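## Task

Get exactly one small part (block, cylinder or plug) into every pocket of the turntable's trays, and leave the turntable at rest at the end. Parts go in by being released just above the rim of a chute in the lid. Pockets only pass beneath the chutes: each green-button press sets off a single quarter turn, counter-clockwise viewed from above, and a pocket crosses under every chute 4.1 s after the press. A press registers only when the turntable is stationary (white glowing strips on the lid edges mean it is turning) and only if the button is held down briefly; it must rise again before another press. Only 5 quarter turns are available from the button. Arm bases in metres and heading in degrees counter-clockwise from +x: arm1 x=+0.63 y=-0.09 z=+0.74 facing -133; arm2 x=-0.01 y=+0.63 z=+0.81 facing -48; arm3 x=-0.63 y=+0.00 z=+0.80 facing +50; arm4 x=+0.07 y=-0.63 z=+0.75 facing +132. Finish with every gripper open and the arms moved away; anything held in place only by a robot is not counted.

## Robot and tools

Robots: four identical i2rt Big YAM arms named arm1, arm2, arm3, arm4, each with six joints, a two-finger gripper and a wrist camera. With joints 1 and 6 at 0 and the hand level and pointing ahead, the wrist camera rides on top of the hand looking toward the fingertips. Reach is roughly 1.0 m from the joint 1 axis. Joints move at different speeds, so the hand can sweep a wide curve between postures. Two fixed room cameras exist: cam_corner and cam_top.

Frame: one shared scene frame, origin on the floor, +z up. The hand point is midway between the fingertips; the hand z axis runs along the fingers and the fingers close along its y axis. Base positions and headings are listed in the tasks.

Joints (absolute targets, radians except the gripper; tolerance for done in brackets):
- joint1_rad -2.879 to 2.879 (0.045): rotates the arm about its base, positive counter-clockwise from above; 0 points the arm along its base heading.
- joint2_rad 0 to 3.141 (0.14): shoulder; 0 has the upper arm roughly level pointing backward, increasing lifts it up then forward.
- joint3_rad 0 to 3.019 (0.09): elbow; 0 is folded onto the upper arm, increasing opens it.
- joint4_rad -1.692 to 1.57 (0.055): hand pitch, positive tilts fingers up.
- joint5_rad -1.57 to 1.57 (0.03): sideways hand swing, positive toward the arm's right.
- joint6_rad -2.094 to 2.094 (0.035): hand roll, positive clockwise viewed from behind the hand.
- gripper_m 0 to 0.093 (0.003): fingertip gap in metres; each finger pad squeezes with about 50 to 62 N at most, lower on some.

Tools:
- execute_actions: argument actions is a list holding zero or one action. The action is an object whose keys are arm names; each arm maps to {"joints": {...}} with any subset of the seven keys above, all absolute targets (not offsets). All named motions begin together and may finish at different moments. Omitted joints or arms may keep pushing toward earlier targets. Optional cameras: list of camera names (arm1_cam_wrist, arm2_cam_wrist, arm3_cam_wrist, arm4_cam_wrist, cam_corner, cam_top, or all); omitted or null gives all, [] gives none. An empty actions list just reports state and images. Unknown keys or out-of-range values reject the whole call and nothing moves.
- wait: seconds from 0 to 10; commands nothing new, the scene keeps running, and it returns state and images.
- zoom_image: camera plus region [x0, y0, x1, y1] in pixels of that camera's latest full image (504x504, origin top-left), at most 504 by 504.
- finished_scene: scene number; ends the current scene irreversibly and reports success, then begins the next one.

Result lines: joint_positions gives current joint values. The pictures line lists cameras in the order of the returned images. joint_status describes how each commanded motion of the last accepted action ended. off_target: resting away from target, possibly still pushing. contact_stop or time_out: the joint abandons the target and holds where it stopped, except a joint that timed out may keep a target within 0.375, 0.375, 0.113, 0.225, 0.075, 0.3 rad (joints 1 to 6) of where it is and continue pushing, moving there itself if the path opens; on_its_own will name it. Send the reported position to relieve the push. joint command not followed (often with a cause line) means a self/inter-arm clearance check blocked that arm's joint targets; the gripper part still runs, and blocked joints show not_followed. The arm may retry those targets on later actions until it gets passable ones. Calls without an action never show this line. on_its_own lists what the call did not command; held at is the joint's target, not its position. A very small change from the current position may produce no motion. Loaded joints holding up weight slowly sag.

Motor heat: holding loads and pushing warm motors, even while you are thinking. MOTOR HOT appears from 85 °C; at 100 °C an OVER-TEMPERATURE FAULT drops that whole arm and gripper until cooled, and affected keys read limit_stop_at_motor_heat; resend targets afterward. The robot keeps your last command while you compose replies, and an arm left after a fault stays put.

Order of work: check the scene with cameras, pick parts, hold them over chutes, press the green button firmly but briefly when the lid strips are not glowing, time the release so a pocket is under the chute when the part falls, repeat within the quarter-turn allowance, confirm the turntable is still, open grippers, retract, then finished_scene.

Avoid: hard pressing between two robots (fails immediately); the clearance check is not reliable and ignores fingers, gripper housings and wrist cameras, and no line reports arm-to-arm contact. Arms push on after contact and can push hard, so don't jam into the lid or button. Don't knock objects out of the work area; avoid drops from height, slips and slams. Occasionally a loose object gets a small external nudge. Faster robot motion is better.

Each tool is called as name(argument=value, ...) on one line, values as JSON.

## Session

execute_actions(actions=[])

Scene clock: 0.00 s.
Motor temperatures (°C, as the motors report them): arm1=[32 33 33 35 34 35] | arm2=[34 32 34 34 32 33] | arm3=[32 35 35 35 33 32] | arm4=[34 33 32 35 32 34]
arm1.joint_positions: joint1_rad=+0.268 joint2_rad=+0.435 joint3_rad=+1.449 joint4_rad=-1.532 joint5_rad=+0.010 joint6_rad=-0.014 gripper_m=+0.094
arm1.joint_status: not commanded
arm1.hand: x=+0.5645 y=-0.1884 z=+1.2948 quat_wxyz=(-0.262, -0.738, -0.449, +0.430) (m; scene frame)
arm2.joint_positions: joint1_rad=-0.647 joint2_rad=+0.453 joint3_rad=+1.452 joint4_rad=-1.551 joint5_rad=-0.002 joint6_rad=+0.014 gripper_m=+0.094
arm2.joint_status: not commanded
arm2.hand: x=+0.0019 y=+0.5061 z=+1.3642 quat_wxyz=(-0.362, -0.591, -0.641, +0.330) (m; scene frame)
arm3.joint_positions: joint1_rad=+0.604 joint2_rad=+0.448 joint3_rad=+1.469 joint4_rad=-1.544 joint5_rad=+0.012 joint6_rad=-0.002 gripper_m=+0.095
arm3.joint_status: not commanded
arm3.hand: x=-0.6094 y=+0.1191 z=+1.3631 quat_wxyz=(-0.373, +0.578, -0.641, -0.340) (m; scene frame)
arm4.joint_positions: joint1_rad=-0.105 joint2_rad=+0.440 joint3_rad=+1.468 joint4_rad=-1.539 joint5_rad=-0.007 joint6_rad=+0.009 gripper_m=+0.094
arm4.joint_status: not commanded
arm4.hand: x=+0.0034 y=-0.5331 z=+1.3119 quat_wxyz=(-0.223, +0.769, -0.391, -0.454) (m; scene frame)
pictures: arm1_cam_wrist, arm2_cam_wrist, arm3_cam_wrist, arm4_cam_wrist, cam_corner, cam_top
Images, in order (width x height): arm1_cam_wrist 504x504, arm2_cam_wrist 504x504, arm3_cam_wrist 504x504, arm4_cam_wrist 504x504, cam_corner 504x504, cam_top 504x504.

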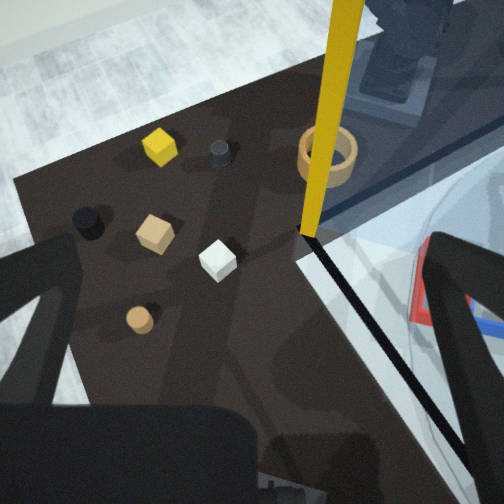

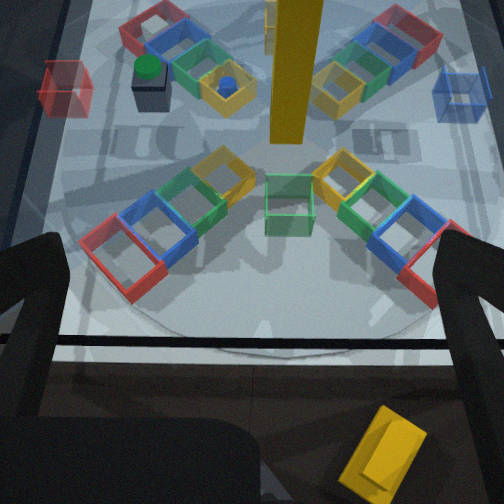

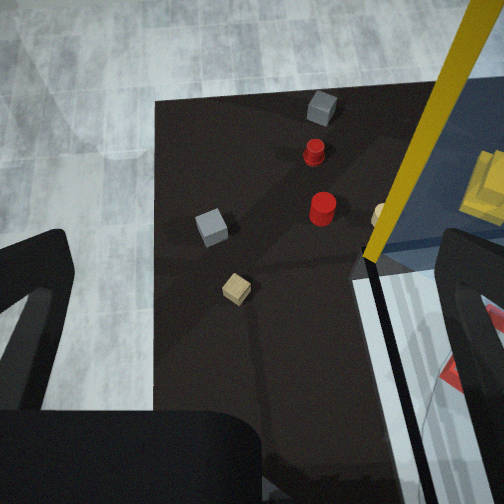

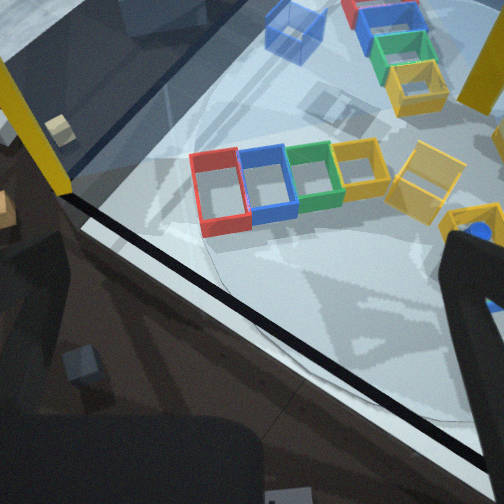

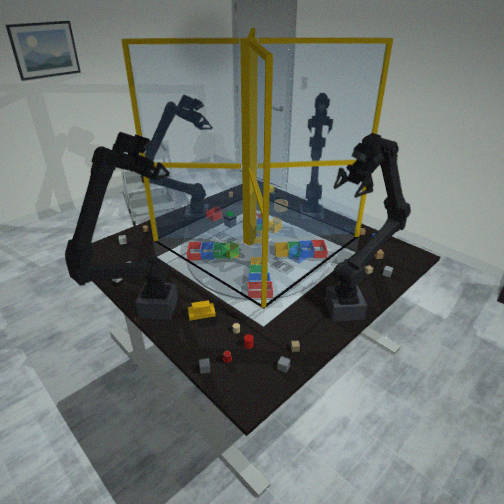

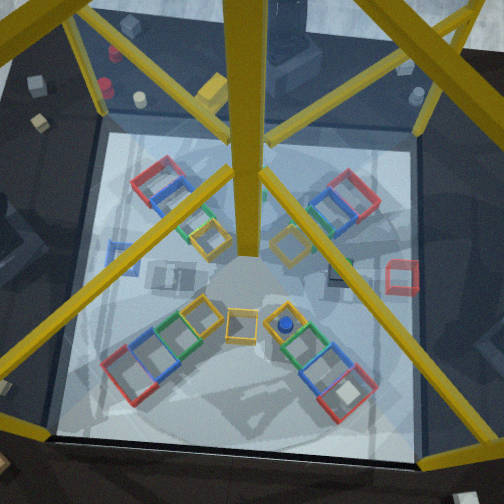

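zoom_image(camera="cam_top", region=[0, 0, 504, 504])

zoom_image(camera="cam_corner", region=[60, 160, 460, 440])

zoom_image(camera="arm2_cam_wrist", region=[20, 0, 504, 320])

Region (0, 0, 504, 504) of cam_top's 504x504 image, scaled by 1.000.

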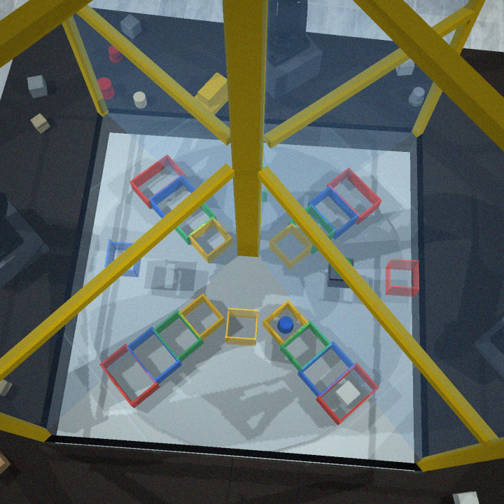

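Region (60, 160, 460, 440) of cam_corner's 504x504 image, scaled by 1.260, with more detail than that image has; it fills the top 353 rows of this view, and the rest is white.

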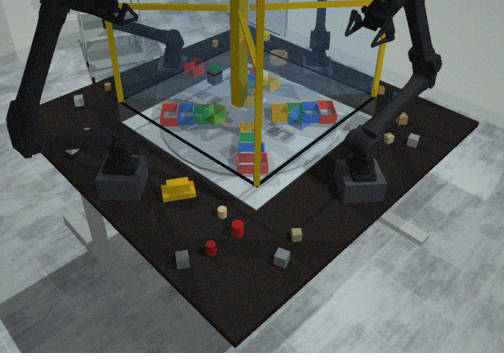

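Region (20, 0, 504, 320) of arm2_cam_wrist's 504x504 image, scaled by 1.041, with more detail than that image has; it fills the top 333 rows of this view, and the rest is white.

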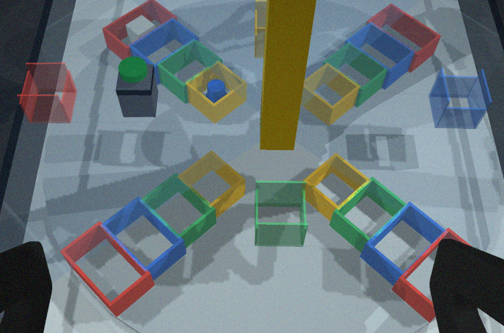

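execute_actions(actions=[{"arm1":{"joints":{"joint4_rad":-0.5}},"arm2":{"joints":{"joint3_rad":1.0}},"arm3":{"joints":{"joint2_rad":1.2}},"arm4":{"joints":{"joint1_rad":0.9,"joint2_rad":1.6,"joint3_rad":1.5,"joint4_rad":-1.47}}}], cameras=["arm2_cam_wrist","arm3_cam_wrist","arm4_cam_wrist","cam_corner"])

Scene clock: 69.13 s.
Motor temperatures (°C, as the motors report them): arm1=[32 34 36 36 34 35] | arm2=[34 33 38 35 32 33] | arm3=[32 36 38 35 33 32] | arm4=[34 34 36 36 32 34]
arm1.joint_positions: joint1_rad=+0.268 joint2_rad=+0.435 joint3_rad=+1.449 joint4_rad=-0.522 joint5_rad=+0.010 joint6_rad=-0.014 gripper_m=+0.094
arm1.joint_status: all done
arm1.hand: x=+0.5597 y=-0.1889 z=+1.5327 quat_wxyz=(-0.443, -0.442, -0.260, +0.735) (m; scene frame)
arm2.joint_positions: joint1_rad=-0.647 joint2_rad=+0.457 joint3_rad=+0.999 joint4_rad=-1.551 joint5_rad=-0.002 joint6_rad=+0.014 gripper_m=+0.094
arm2.joint_status: all done
arm2.hand: x=+0.0042 y=+0.4624 z=+1.1625 quat_wxyz=(-0.205, -0.652, -0.705, +0.189) (m; scene frame)
arm3.joint_positions: joint1_rad=+0.604 joint2_rad=+1.213 joint3_rad=+1.469 joint4_rad=-1.544 joint5_rad=+0.012 joint6_rad=-0.002 gripper_m=+0.095
arm3.joint_status: all done
arm3.hand: x=-0.5872 y=+0.3884 z=+1.1767 quat_wxyz=(-0.107, +0.666, -0.731, -0.099) (m; scene frame)
arm4.joint_positions: joint1_rad=+0.911 joint2_rad=+1.604 joint3_rad=+1.481 joint4_rad=-1.470 joint5_rad=-0.006 joint6_rad=+0.009 gripper_m=+0.094
arm4.joint_status: all done
arm4.hand: x=-0.3995 y=-0.6681 z=+0.9662 quat_wxyz=(+0.003, +0.999, +0.035, +0.011) (m; scene frame)
pictures: arm2_cam_wrist, arm3_cam_wrist, arm4_cam_wrist, cam_corner
Images, in order (width x height): arm2_cam_wrist 504x504, arm3_cam_wrist 504x504, arm4_cam_wrist 504x504, cam_corner 504x504.

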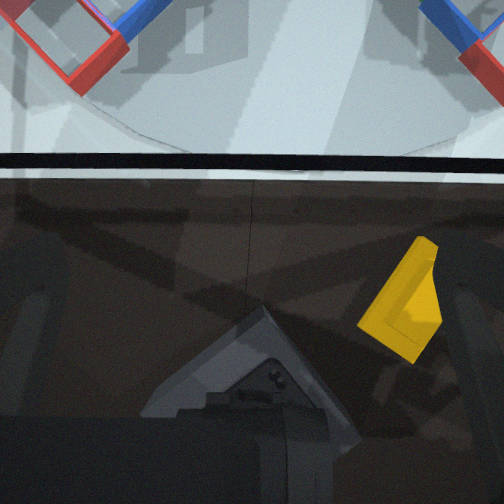

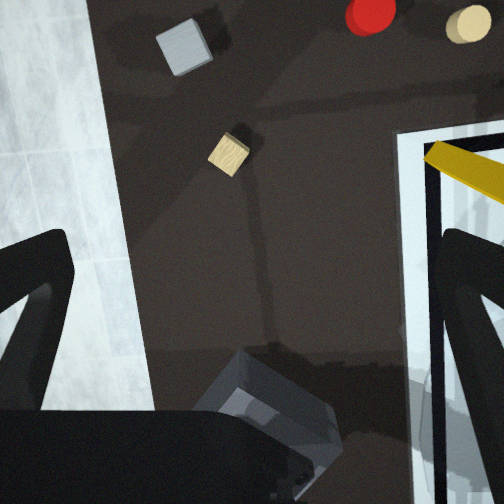

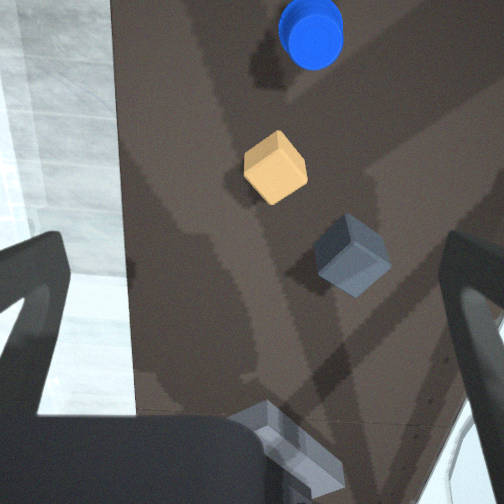

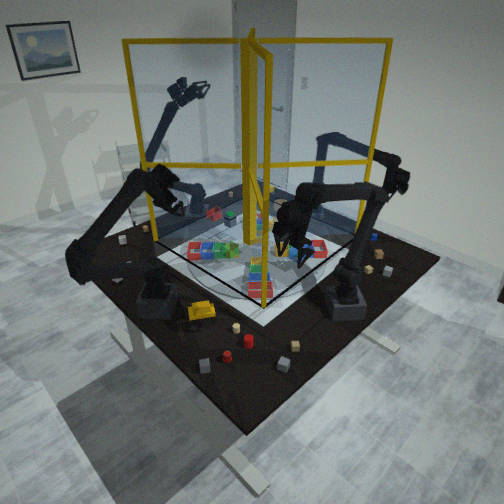

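execute_actions(actions=[{"arm1":{"joints":{"joint1_rad":0.6,"joint2_rad":1.6,"joint3_rad":1.48,"joint4_rad":-1.45}},"arm2":{"joints":{"joint1_rad":0.84}},"arm3":{"joints":{"joint1_rad":0.75,"joint2_rad":1.6,"joint3_rad":1.48,"joint4_rad":-1.45}},"arm4":{"joints":{"joint2_rad":1.654,"joint3_rad":1.281,"joint4_rad":-1.198}}}], cameras=["arm1_cam_wrist","arm3_cam_wrist","arm4_cam_wrist"])

execute_actions(actions=[{"arm2":{"joints":{"joint2_rad":1.6,"joint3_rad":1.48,"joint4_rad":-1.45}}}], cameras=["arm2_cam_wrist","cam_top"])

Scene clock: 113.00 s.
Motor temperatures (°C, as the motors report them): arm1=[32 34 36 36 34 35] | arm2=[34 33 40 34 32 33] | arm3=[32 36 41 35 33 32] | arm4=[34 36 39 35 32 34]
arm1.joint_positions: joint1_rad=+0.595 joint2_rad=+1.585 joint3_rad=+1.472 joint4_rad=-1.435 joint5_rad=+0.010 joint6_rad=-0.014 gripper_m=+0.094
arm1.joint_status: all done
arm1.hand: x=+0.5534 y=-0.5587 z=+0.9636 quat_wxyz=(-0.012, -0.753, -0.657, +0.010) (m; scene frame)
arm2.joint_positions: joint1_rad=+0.836 joint2_rad=+0.457 joint3_rad=+0.999 joint4_rad=-1.551 joint5_rad=-0.002 joint6_rad=+0.014 gripper_m=+0.094
arm2.joint_status: all done
arm2.hand: x=+0.1591 y=+0.6319 z=+1.1605 quat_wxyz=(-0.273, -0.005, -0.962, -0.001) (m; scene frame)
arm3.joint_positions: joint1_rad=+0.757 joint2_rad=+1.616 joint3_rad=+1.467 joint4_rad=-1.463 joint5_rad=+0.012 joint6_rad=-0.002 gripper_m=+0.095
arm3.joint_status: all done
arm3.hand: x=-0.6542 y=+0.4748 z=+1.0125 quat_wxyz=(+0.010, +0.729, -0.684, +0.011) (m; scene frame)
arm4.joint_positions: joint1_rad=+0.911 joint2_rad=+1.665 joint3_rad=+1.280 joint4_rad=-1.208 joint5_rad=-0.006 joint6_rad=+0.009 gripper_m=+0.094
arm4.joint_status: all done
arm4.hand: x=-0.3971 y=-0.6681 z=+0.8638 quat_wxyz=(+0.003, +0.999, +0.035, +0.011) (m; scene frame)
pictures: arm1_cam_wrist, arm3_cam_wrist, arm4_cam_wrist
Images, in order (width x height): arm1_cam_wrist 504x504, arm3_cam_wrist 504x504, arm4_cam_wrist 504x504.

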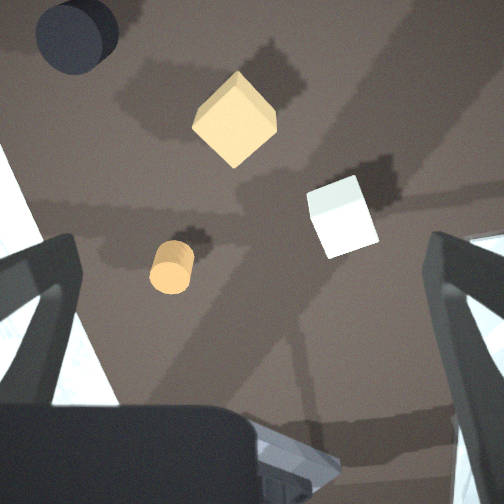

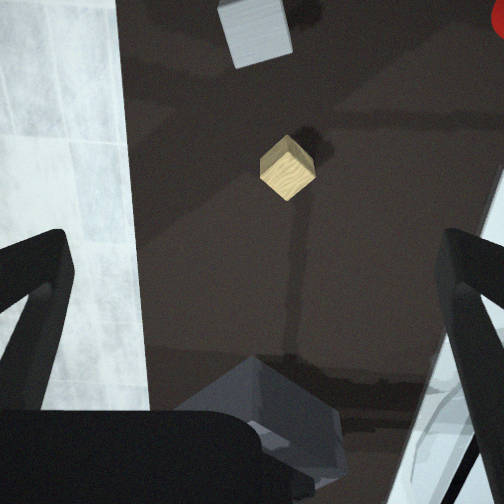

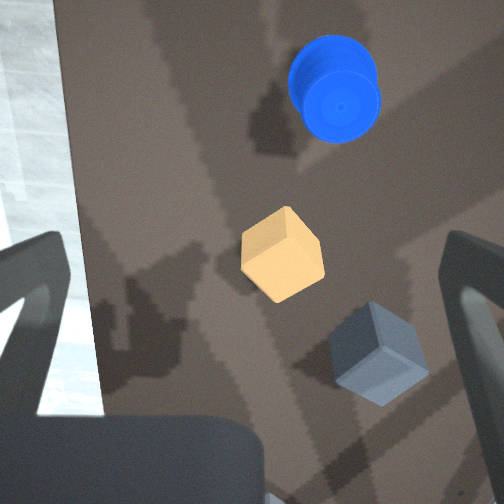

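Scene clock: 114.70 s.
Motor temperatures (°C, as the motors report them): arm1=[32 34 37 36 34 35] | arm2=[34 33 40 34 32 33] | arm3=[32 36 40 35 33 32] | arm4=[34 36 39 35 32 34]
arm1.joint_positions: joint1_rad=+0.595 joint2_rad=+1.585 joint3_rad=+1.472 joint4_rad=-1.435 joint5_rad=+0.010 joint6_rad=-0.014 gripper_m=+0.094
arm1.joint_status: not commanded
arm1.hand: x=+0.5534 y=-0.5587 z=+0.9636 quat_wxyz=(-0.012, -0.753, -0.657, +0.010) (m; scene frame)
arm2.joint_positions: joint1_rad=+0.836 joint2_rad=+1.603 joint3_rad=+1.469 joint4_rad=-1.453 joint5_rad=-0.002 joint6_rad=+0.014 gripper_m=+0.094
arm2.joint_status: all done
arm2.hand: x=+0.4645 y=+0.6316 z=+1.0206 quat_wxyz=(+0.012, -0.006, -1.000, +0.001) (m; scene frame)
arm3.joint_positions: joint1_rad=+0.757 joint2_rad=+1.616 joint3_rad=+1.467 joint4_rad=-1.463 joint5_rad=+0.012 joint6_rad=-0.002 gripper_m=+0.095
arm3.joint_status: not commanded
arm3.hand: x=-0.6542 y=+0.4748 z=+1.0125 quat_wxyz=(+0.010, +0.729, -0.684, +0.011) (m; scene frame)
arm4.joint_positions: joint1_rad=+0.911 joint2_rad=+1.665 joint3_rad=+1.280 joint4_rad=-1.208 joint5_rad=-0.006 joint6_rad=+0.009 gripper_m=+0.094
arm4.joint_status: not commanded
arm4.hand: x=-0.3971 y=-0.6681 z=+0.8638 quat_wxyz=(+0.003, +0.999, +0.035, +0.011) (m; scene frame)
pictures: arm2_cam_wrist, cam_top
Images, in order (width x height): arm2_cam_wrist 504x504, cam_top 504x504.

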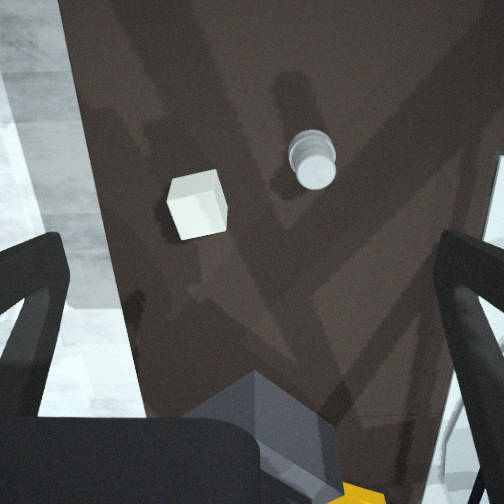

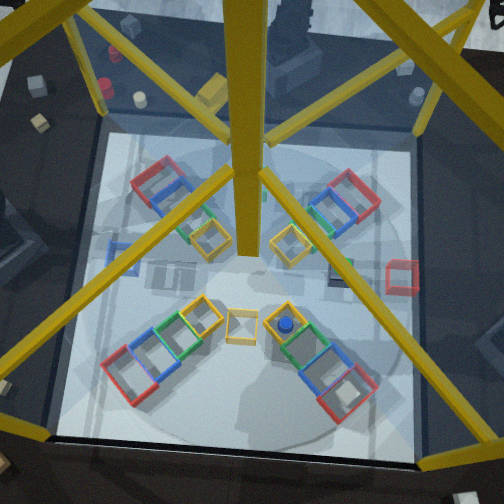

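zoom_image(camera="arm4_cam_wrist", region=[200, 20, 452, 420])

zoom_image(camera="arm1_cam_wrist", region=[0, 0, 440, 320])

This scene's latest camera images include none from arm4_cam_wrist. They are from: arm2_cam_wrist, cam_top. Call execute_actions without "cameras", or with arm4_cam_wrist in "cameras", to get its image.

This scene's latest camera images include none from arm1_cam_wrist. They are from: arm2_cam_wrist, cam_top. Call execute_actions without "cameras", or with arm1_cam_wrist in "cameras", to get its image.

execute_actions(actions=[{"arm1":{"joints":{"joint1_rad":0.829,"joint2_rad":1.30,"joint3_rad":0.746,"joint4_rad":-1.02}},"arm2":{"joints":{"joint1_rad":0.682,"joint2_rad":1.523,"joint3_rad":0.743,"joint4_rad":-0.791}},"arm3":{"joints":{"joint1_rad":0.66,"joint2_rad":1.505,"joint3_rad":0.758,"joint4_rad":-0.823}},"arm4":{"joints":{"joint1_rad":0.856,"joint2_rad":1.525,"joint3_rad":0.947,"joint4_rad":-0.993}}}], cameras=["arm1_cam_wrist","arm2_cam_wrist","arm3_cam_wrist","arm4_cam_wrist"])

Scene clock: 179.20 s.
Motor temperatures (°C, as the motors report them): arm1=[32 36 39 35 34 35] | arm2=[34 36 43 34 32 33] | arm3=[32 38 41 35 33 32] | arm4=[34 37 39 36 32 34]
arm1.joint_positions: joint1_rad=+0.836 joint2_rad=+1.295 joint3_rad=+0.748 joint4_rad=-1.036 joint5_rad=+0.008 joint6_rad=-0.014 gripper_m=+0.094
arm1.joint_status: all done
arm1.hand: x=+0.6556 y=-0.3915 z=+0.8127 quat_wxyz=(-0.001, -0.669, -0.744, -0.002) (m; scene frame)
arm2.joint_positions: joint1_rad=+0.678 joint2_rad=+1.524 joint3_rad=+0.743 joint4_rad=-0.803 joint5_rad=-0.001 joint6_rad=+0.014 gripper_m=+0.094
arm2.joint_status: all done
arm2.hand: x=+0.3219 y=+0.5768 z=+0.8090 quat_wxyz=(+0.011, -0.085, -0.996, +0.002) (m; scene frame)
arm3.joint_positions: joint1_rad=+0.652 joint2_rad=+1.506 joint3_rad=+0.757 joint4_rad=-0.842 joint5_rad=+0.012 joint6_rad=-0.002 gripper_m=+0.095
arm3.joint_status: all done
arm3.hand: x=-0.6128 y=+0.3427 z=+0.8137 quat_wxyz=(+0.004, +0.693, -0.721, +0.003) (m; scene frame)
arm4.joint_positions: joint1_rad=+0.858 joint2_rad=+1.521 joint3_rad=+0.946 joint4_rad=-1.003 joint5_rad=-0.006 joint6_rad=+0.009 gripper_m=+0.094
arm4.joint_status: all done
arm4.hand: x=-0.3145 y=-0.6408 z=+0.8104 quat_wxyz=(+0.004, +1.000, +0.009, +0.004) (m; scene frame)
pictures: arm1_cam_wrist, arm2_cam_wrist, arm3_cam_wrist, arm4_cam_wrist
Images, in order (width x height): arm1_cam_wrist 504x504, arm2_cam_wrist 504x504, arm3_cam_wrist 504x504, arm4_cam_wrist 504x504.

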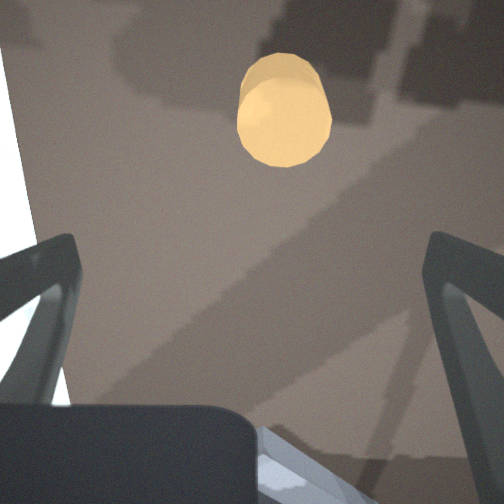

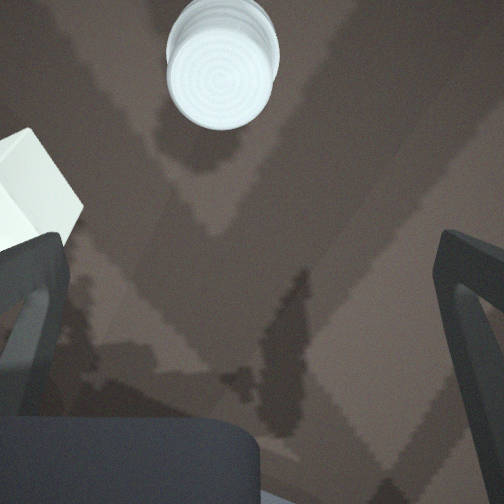

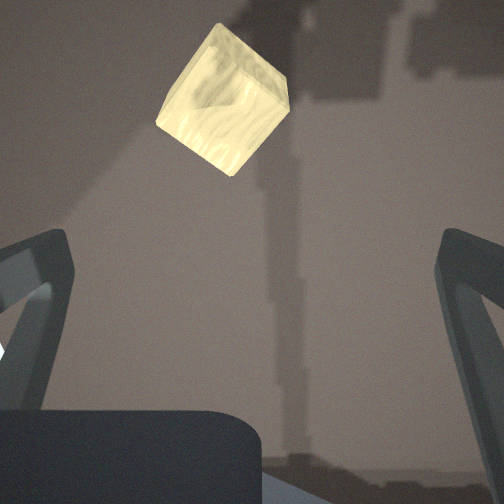

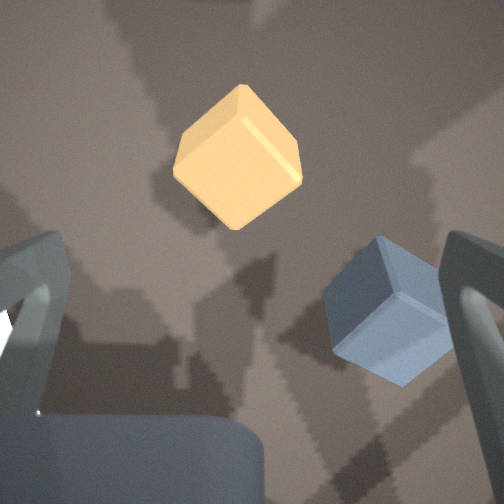

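execute_actions(actions=[{"arm1":{"joints":{"joint1_rad":0.791,"joint2_rad":1.494,"joint3_rad":0.671,"joint4_rad":-0.748}},"arm2":{"joints":{"joint1_rad":0.708,"joint2_rad":1.748,"joint3_rad":0.745,"joint4_rad":-0.568}},"arm3":{"joints":{"joint1_rad":0.688,"joint2_rad":1.728,"joint3_rad":0.723,"joint4_rad":-0.566,"joint6_rad":0.62}},"arm4":{"joints":{"joint1_rad":0.87,"joint2_rad":1.645,"joint3_rad":0.83,"joint4_rad":-0.757,"joint6_rad":-0.72}}}], cameras=["arm1_cam_wrist","arm2_cam_wrist","arm3_cam_wrist","arm4_cam_wrist"])

Scene clock: 238.70 s.
Motor temperatures (°C, as the motors report them): arm1=[32 35 39 35 34 35] | arm2=[34 35 40 34 32 33] | arm3=[32 37 39 35 33 32] | arm4=[34 36 39 36 32 34]
arm1.joint_positions: joint1_rad=+0.795 joint2_rad=+1.497 joint3_rad=+0.675 joint4_rad=-0.764 joint5_rad=+0.008 joint6_rad=-0.014 gripper_m=+0.094
arm1.joint_status: all done
arm1.hand: x=+0.6446 y=-0.4041 z=+0.7317 quat_wxyz=(+0.000, -0.684, -0.730, -0.003) (m; scene frame)
arm2.joint_positions: joint1_rad=+0.705 joint2_rad=+1.751 joint3_rad=+0.743 joint4_rad=-0.580 joint5_rad=-0.001 joint6_rad=+0.014 gripper_m=+0.094
arm2.joint_status: all done
arm2.hand: x=+0.3388 y=+0.5833 z=+0.7338 quat_wxyz=(+0.012, -0.072, -0.997, +0.002) (m; scene frame)
arm3.joint_positions: joint1_rad=+0.685 joint2_rad=+1.735 joint3_rad=+0.723 joint4_rad=-0.585 joint5_rad=+0.012 joint6_rad=+0.612 gripper_m=+0.095
arm3.joint_status: all done
arm3.hand: x=-0.6248 y=+0.3509 z=+0.7306 quat_wxyz=(+0.004, +0.457, -0.890, +0.006) (m; scene frame)
arm4.joint_positions: joint1_rad=+0.864 joint2_rad=+1.645 joint3_rad=+0.832 joint4_rad=-0.768 joint5_rad=-0.004 joint6_rad=-0.704 gripper_m=+0.094
arm4.joint_status: all done
arm4.hand: x=-0.3026 y=-0.6428 z=+0.7317 quat_wxyz=(+0.004, +0.933, +0.360, +0.004) (m; scene frame)
pictures: arm1_cam_wrist, arm2_cam_wrist, arm3_cam_wrist, arm4_cam_wrist
Images, in order (width x height): arm1_cam_wrist 504x504, arm2_cam_wrist 504x504, arm3_cam_wrist 504x504, arm4_cam_wrist 504x504.

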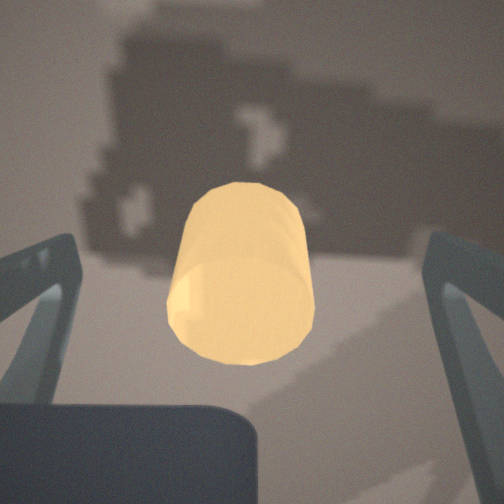

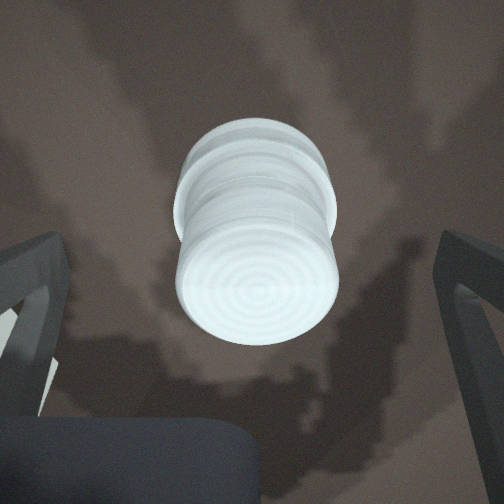

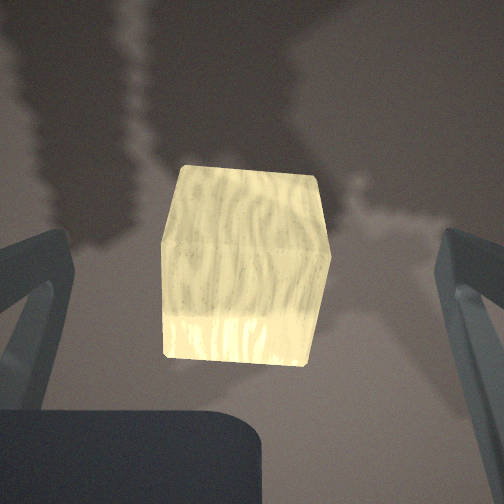

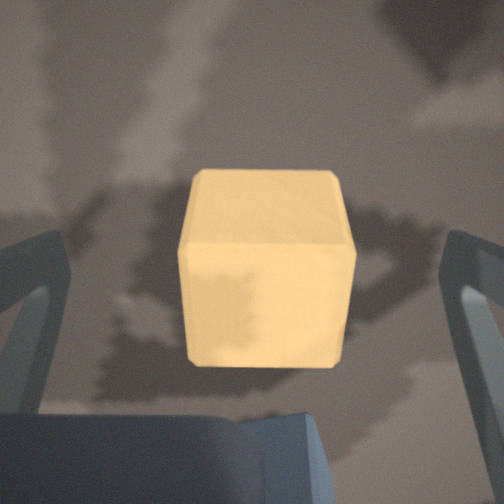

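execute_actions(actions=[{"arm1":{"joints":{"gripper_m":0.02}},"arm2":{"joints":{"gripper_m":0.02}},"arm3":{"joints":{"gripper_m":0.02}},"arm4":{"joints":{"gripper_m":0.02}}}], cameras=["arm1_cam_wrist","arm2_cam_wrist"])

Scene clock: 243.53 s.
Motor temperatures (°C, as the motors report them): arm1=[32 35 38 35 34 35] | arm2=[34 35 40 34 32 33] | arm3=[32 37 39 35 33 32] | arm4=[34 36 38 36 32 34]
arm1.joint_positions: joint1_rad=+0.795 joint2_rad=+1.497 joint3_rad=+0.675 joint4_rad=-0.764 joint5_rad=+0.009 joint6_rad=-0.014 gripper_m=+0.031
arm1.joint_status: gripper_m off_target (ended at +0.031, target +0.020)
arm1.hand: x=+0.6445 y=-0.4041 z=+0.7317 quat_wxyz=(+0.000, -0.684, -0.730, -0.003) (m; scene frame)
arm2.joint_positions: joint1_rad=+0.705 joint2_rad=+1.751 joint3_rad=+0.743 joint4_rad=-0.580 joint5_rad=-0.002 joint6_rad=+0.014 gripper_m=+0.033
arm2.joint_status: gripper_m off_target (ended at +0.033, target +0.020)
arm2.hand: x=+0.3388 y=+0.5835 z=+0.7338 quat_wxyz=(+0.012, -0.072, -0.997, +0.001) (m; scene frame)
arm3.joint_positions: joint1_rad=+0.685 joint2_rad=+1.735 joint3_rad=+0.723 joint4_rad=-0.585 joint5_rad=+0.012 joint6_rad=+0.613 gripper_m=+0.031
arm3.joint_status: gripper_m off_target (ended at +0.031, target +0.020)
arm3.hand: x=-0.6248 y=+0.3509 z=+0.7306 quat_wxyz=(+0.004, +0.456, -0.890, +0.006) (m; scene frame)
arm4.joint_positions: joint1_rad=+0.864 joint2_rad=+1.645 joint3_rad=+0.832 joint4_rad=-0.767 joint5_rad=-0.004 joint6_rad=-0.705 gripper_m=+0.031
arm4.joint_status: gripper_m off_target (ended at +0.031, target +0.020)
arm4.hand: x=-0.3027 y=-0.6428 z=+0.7317 quat_wxyz=(+0.004, +0.933, +0.361, +0.003) (m; scene frame)
pictures: arm1_cam_wrist, arm2_cam_wrist
Images, in order (width x height): arm1_cam_wrist 504x504, arm2_cam_wrist 504x504.

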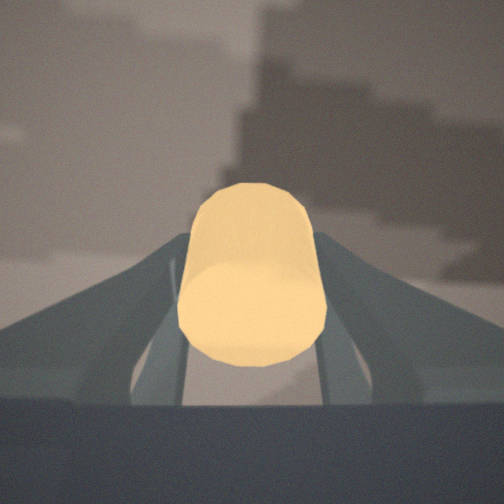

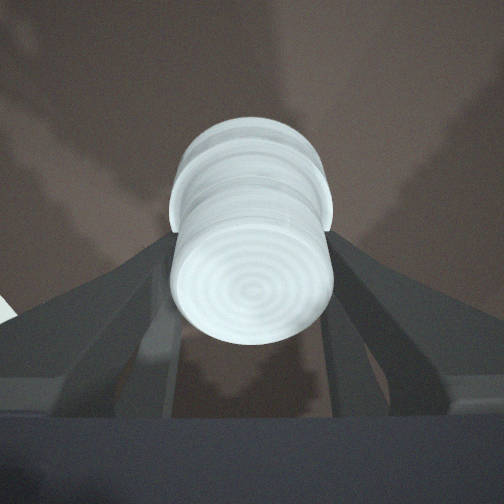

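execute_actions(actions=[{"arm1":{"joints":{"joint2_rad":0.847,"joint3_rad":0.803,"joint4_rad":-1.527}},"arm2":{"joints":{"joint2_rad":0.847,"joint3_rad":0.803,"joint4_rad":-1.527}},"arm3":{"joints":{"joint2_rad":0.847,"joint3_rad":0.803,"joint4_rad":-1.527}},"arm4":{"joints":{"joint2_rad":0.847,"joint3_rad":0.803,"joint4_rad":-1.527}}}], cameras=[])

execute_actions(actions=[{"arm1":{"joints":{"joint1_rad":-1.19}},"arm2":{"joints":{"joint1_rad":-0.73}},"arm3":{"joints":{"joint1_rad":-0.82,"joint6_rad":0}},"arm4":{"joints":{"joint1_rad":-0.59,"joint6_rad":0}}}])

Scene clock: 264.13 s.
Motor temperatures (°C, as the motors report them): arm1=[32 35 38 35 34 35] | arm2=[34 35 40 34 32 33] | arm3=[32 37 39 35 33 32] | arm4=[34 36 38 36 32 34]
arm1.joint_positions: joint1_rad=+0.795 joint2_rad=+0.844 joint3_rad=+0.777 joint4_rad=-1.512 joint5_rad=+0.009 joint6_rad=-0.014 gripper_m=+0.031
arm1.joint_status: all done
arm1.hand: x=+0.6357 y=-0.2841 z=+0.9299 quat_wxyz=(-0.002, -0.684, -0.730, -0.001) (m; scene frame)
arm2.joint_positions: joint1_rad=+0.705 joint2_rad=+0.844 joint3_rad=+0.773 joint4_rad=-1.516 joint5_rad=-0.002 joint6_rad=+0.014 gripper_m=+0.033
arm2.joint_status: all done
arm2.hand: x=+0.1840 y=+0.6052 z=+0.9986 quat_wxyz=(+0.012, -0.072, -0.997, +0.001) (m; scene frame)
arm3.joint_positions: joint1_rad=+0.685 joint2_rad=+0.847 joint3_rad=+0.766 joint4_rad=-1.511 joint5_rad=+0.012 joint6_rad=+0.613 gripper_m=+0.031
arm3.joint_status: all done
arm3.hand: x=-0.6232 y=+0.1988 z=+0.9882 quat_wxyz=(+0.003, +0.456, -0.890, +0.004) (m; scene frame)
arm4.joint_positions: joint1_rad=+0.864 joint2_rad=+0.847 joint3_rad=+0.804 joint4_rad=-1.519 joint5_rad=-0.004 joint6_rad=-0.705 gripper_m=+0.031
arm4.joint_status: all done
arm4.hand: x=-0.1305 y=-0.6368 z=+0.9490 quat_wxyz=(+0.001, +0.933, +0.361, -0.005) (m; scene frame)
pictures: none
No camera images: the call's "cameras" was empty. Leave "cameras" out to get every camera's image.

Scene clock: 266.10 s.
Motor temperatures (°C, as the motors report them): arm1=[32 35 39 35 34 35] | arm2=[34 35 41 34 32 33] | arm3=[32 37 40 35 33 32] | arm4=[34 36 38 35 32 34]
arm1.joint_positions: joint1_rad=-1.185 joint2_rad=+0.844 joint3_rad=+0.777 joint4_rad=-1.512 joint5_rad=+0.011 joint6_rad=-0.014 gripper_m=+0.031
arm1.joint_status: all done
arm1.hand: x=+0.4410 y=-0.0122 z=+0.9245 quat_wxyz=(+0.001, -0.985, +0.171, -0.013) (m; scene frame)
arm2.joint_positions: joint1_rad=-0.727 joint2_rad=+0.844 joint3_rad=+0.773 joint4_rad=-1.516 joint5_rad=-0.001 joint6_rad=+0.014 gripper_m=+0.033
arm2.joint_status: all done
arm2.hand: x=-0.0104 y=+0.4331 z=+1.0009 quat_wxyz=(+0.007, -0.709, -0.706, -0.002) (m; scene frame)
arm3.joint_positions: joint1_rad=-0.816 joint2_rad=+0.847 joint3_rad=+0.766 joint4_rad=-1.511 joint5_rad=+0.012 joint6_rad=+0.008 gripper_m=+0.031
arm3.joint_status: all done
arm3.hand: x=-0.4304 y=+0.0107 z=+0.9838 quat_wxyz=(+0.016, +0.026, -1.000, +0.001) (m; scene frame)
arm4.joint_positions: joint1_rad=-0.582 joint2_rad=+0.847 joint3_rad=+0.804 joint4_rad=-1.519 joint5_rad=-0.007 joint6_rad=-0.015 gripper_m=+0.031
arm4.joint_status: all done
arm4.hand: x=+0.0419 y=-0.4268 z=+0.9486 quat_wxyz=(+0.000, +0.766, -0.643, -0.005) (m; scene frame)
pictures: arm1_cam_wrist, arm2_cam_wrist, arm3_cam_wrist, arm4_cam_wrist, cam_corner, cam_top
Images, in order (width x height): arm1_cam_wrist 504x504, arm2_cam_wrist 504x504, arm3_cam_wrist 504x504, arm4_cam_wrist 504x504, cam_corner 504x504, cam_top 504x504.

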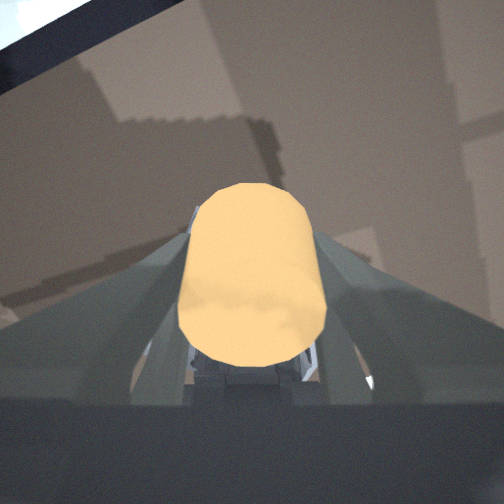

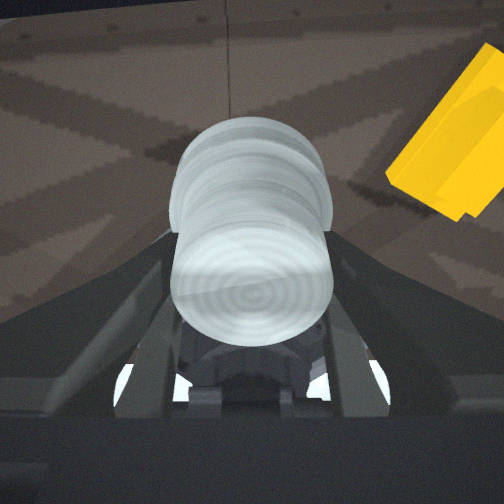

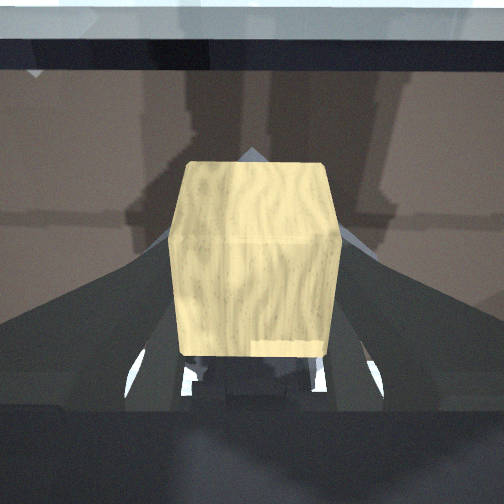

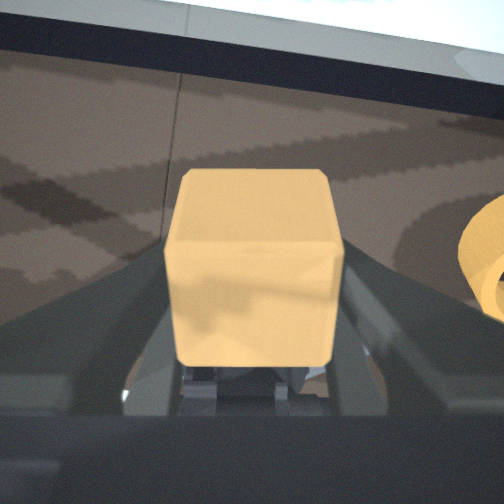

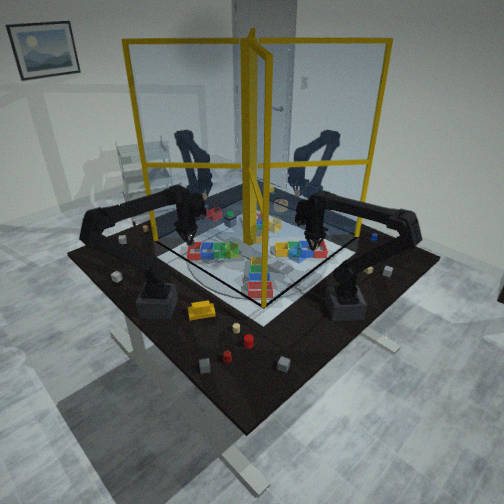

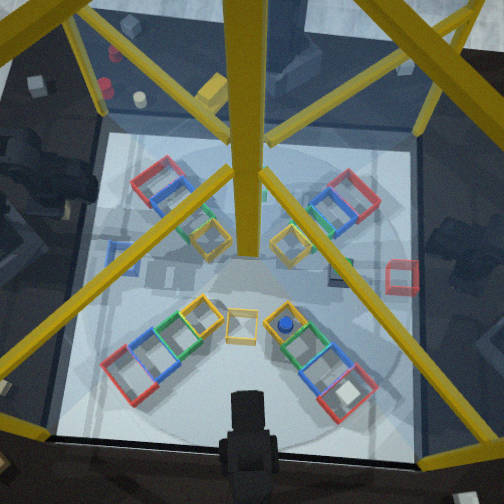

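execute_actions(actions=[{"arm1":{"joints":{"joint2_rad":0.187,"joint3_rad":0.657,"joint4_rad":-1.43}},"arm2":{"joints":{"joint4_rad":-0.917}},"arm3":{"joints":{"joint2_rad":0.458,"joint3_rad":0.527,"joint4_rad":-1.03}},"arm4":{"joints":{"joint2_rad":1.0,"joint3_rad":0.887,"joint4_rad":-0.847}}}], cameras=["arm1_cam_wrist","arm2_cam_wrist","arm3_cam_wrist","arm4_cam_wrist"])

Scene clock: 281.57 s.
Motor temperatures (°C, as the motors report them): arm1=[32 35 41 35 34 35] | arm2=[34 34 44 34 32 33] | arm3=[32 37 42 35 33 32] | arm4=[34 35 40 35 32 34]
arm1.joint_positions: joint1_rad=-1.185 joint2_rad=+0.194 joint3_rad=+0.661 joint4_rad=-1.447 joint5_rad=+0.011 joint6_rad=-0.014 gripper_m=+0.031
arm1.joint_status: all done
arm1.hand: x=+0.4952 y=-0.0322 z=+0.9759 quat_wxyz=(+0.055, -0.945, +0.166, +0.278) (m; scene frame)
arm2.joint_positions: joint1_rad=-0.727 joint2_rad=+0.844 joint3_rad=+0.773 joint4_rad=-0.937 joint5_rad=-0.001 joint6_rad=+0.014 gripper_m=+0.033
arm2.joint_status: all done
arm2.hand: x=-0.0088 y=+0.2980 z=+1.0393 quat_wxyz=(-0.198, -0.679, -0.678, +0.198) (m; scene frame)
arm3.joint_positions: joint1_rad=-0.816 joint2_rad=+0.460 joint3_rad=+0.526 joint4_rad=-1.056 joint5_rad=+0.012 joint6_rad=+0.008 gripper_m=+0.031
arm3.joint_status: all done
arm3.hand: x=-0.3994 y=+0.0126 z=+0.9797 quat_wxyz=(-0.280, +0.022, -0.960, -0.009) (m; scene frame)
arm4.joint_positions: joint1_rad=-0.582 joint2_rad=+1.009 joint3_rad=+0.825 joint4_rad=-0.864 joint5_rad=-0.007 joint6_rad=-0.015 gripper_m=+0.031
arm4.joint_status: all done
arm4.hand: x=+0.0151 y=-0.2585 z=+0.9554 quat_wxyz=(-0.166, +0.740, -0.621, -0.197) (m; scene frame)
pictures: arm1_cam_wrist, arm2_cam_wrist, arm3_cam_wrist, arm4_cam_wrist
Images, in order (width x height): arm1_cam_wrist 504x504, arm2_cam_wrist 504x504, arm3_cam_wrist 504x504, arm4_cam_wrist 504x504.

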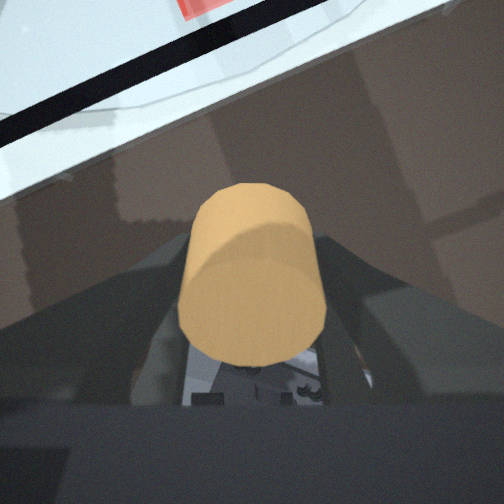

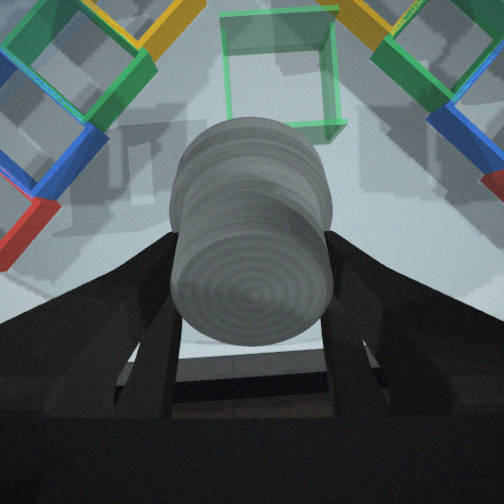

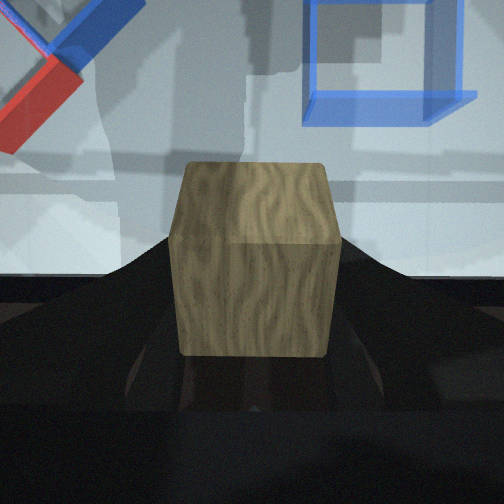

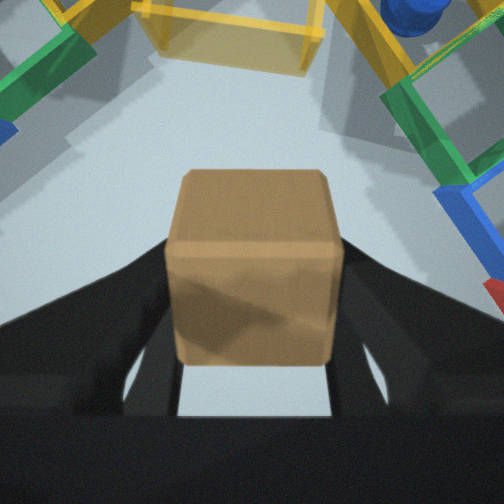

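execute_actions(actions=[{"arm1":{"joints":{"joint2_rad":0.4175,"joint3_rad":0.669,"joint4_rad":-1.21}},"arm2":{"joints":{"joint1_rad":-0.777,"joint2_rad":1.5635,"joint3_rad":1.17,"joint4_rad":-1.178}},"arm3":{"joints":{"joint1_rad":-1.019,"joint2_rad":1.315,"joint3_rad":0.937,"joint4_rad":-1.193}},"arm4":{"joints":{"joint2_rad":1.682,"joint3_rad":1.482,"joint4_rad":-1.371}}}])

Scene clock: 325.80 s.
Motor temperatures (°C, as the motors report them): arm1=[32 34 41 36 34 35] | arm2=[34 34 49 35 32 33] | arm3=[32 36 43 35 33 32] | arm4=[34 35 49 36 32 34]
arm1.joint_positions: joint1_rad=-1.185 joint2_rad=+0.429 joint3_rad=+0.661 joint4_rad=-1.231 joint5_rad=+0.011 joint6_rad=-0.014 gripper_m=+0.031
arm1.joint_status: all done
arm1.hand: x=+0.4306 y=-0.0081 z=+0.9676 quat_wxyz=(+0.053, -0.947, +0.167, +0.269) (m; scene frame)
arm2.joint_positions: joint1_rad=-0.775 joint2_rad=+1.572 joint3_rad=+1.143 joint4_rad=-1.168 joint5_rad=-0.001 joint6_rad=+0.014 gripper_m=+0.033
arm2.joint_status: all done
arm2.hand: x=-0.0294 y=+0.1997 z=+0.9212 quat_wxyz=(+0.009, -0.725, -0.688, -0.005) (m; scene frame)
arm3.joint_positions: joint1_rad=-1.016 joint2_rad=+1.319 joint3_rad=+0.908 joint4_rad=-1.177 joint5_rad=+0.012 joint6_rad=+0.007 gripper_m=+0.031
arm3.joint_status: all done
arm3.hand: x=-0.2933 y=-0.0478 z=+0.9143 quat_wxyz=(+0.016, -0.073, -0.997, +0.001) (m; scene frame)
arm4.joint_positions: joint1_rad=-0.582 joint2_rad=+1.696 joint3_rad=+1.424 joint4_rad=-1.363 joint5_rad=-0.007 joint6_rad=-0.015 gripper_m=+0.031
arm4.joint_status: all done
arm4.hand: x=-0.0027 y=-0.1473 z=+0.9009 quat_wxyz=(+0.024, +0.765, -0.643, +0.022) (m; scene frame)
pictures: arm1_cam_wrist, arm2_cam_wrist, arm3_cam_wrist, arm4_cam_wrist, cam_corner, cam_top
Images, in order (width x height): arm1_cam_wrist 504x504, arm2_cam_wrist 504x504, arm3_cam_wrist 504x504, arm4_cam_wrist 504x504, cam_corner 504x504, cam_top 504x504.

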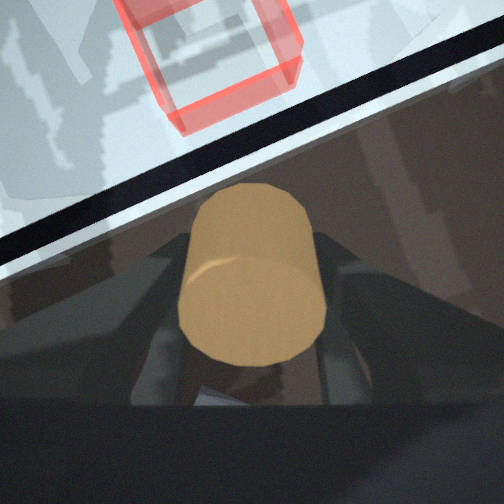

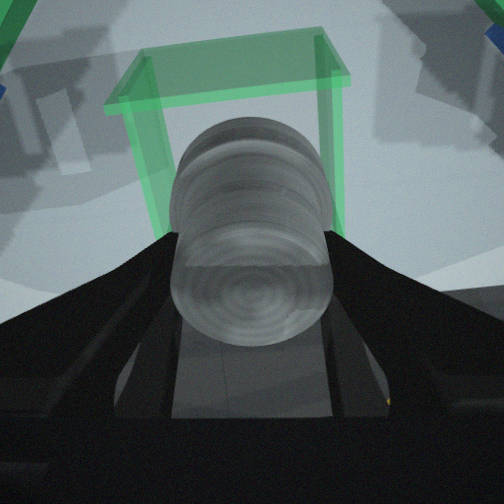

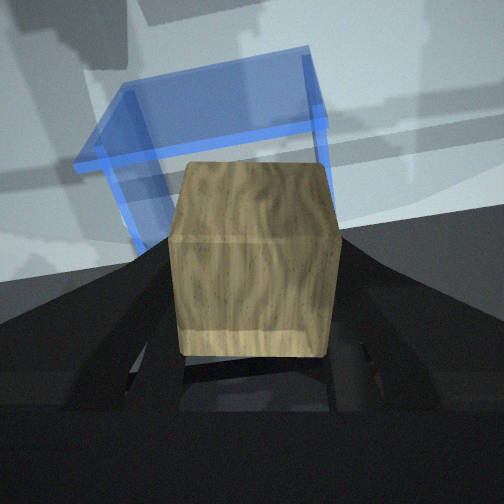

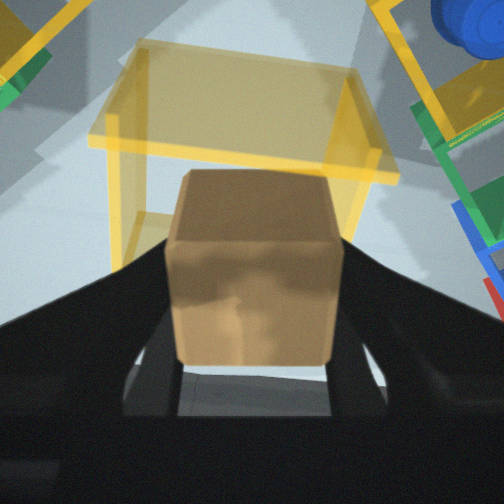

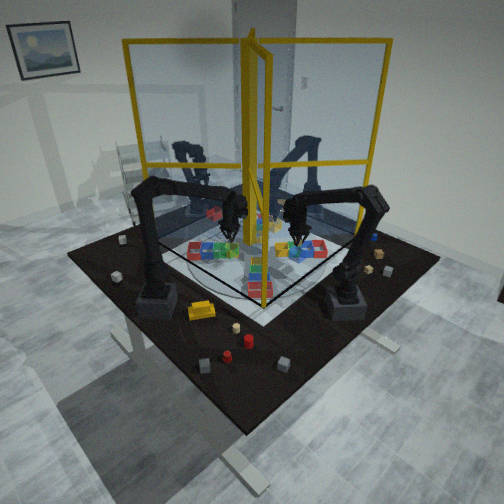

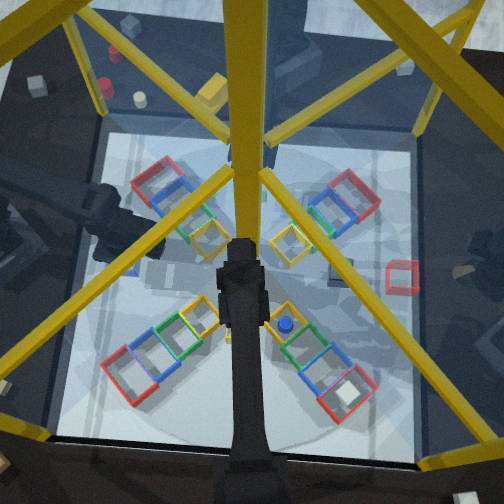

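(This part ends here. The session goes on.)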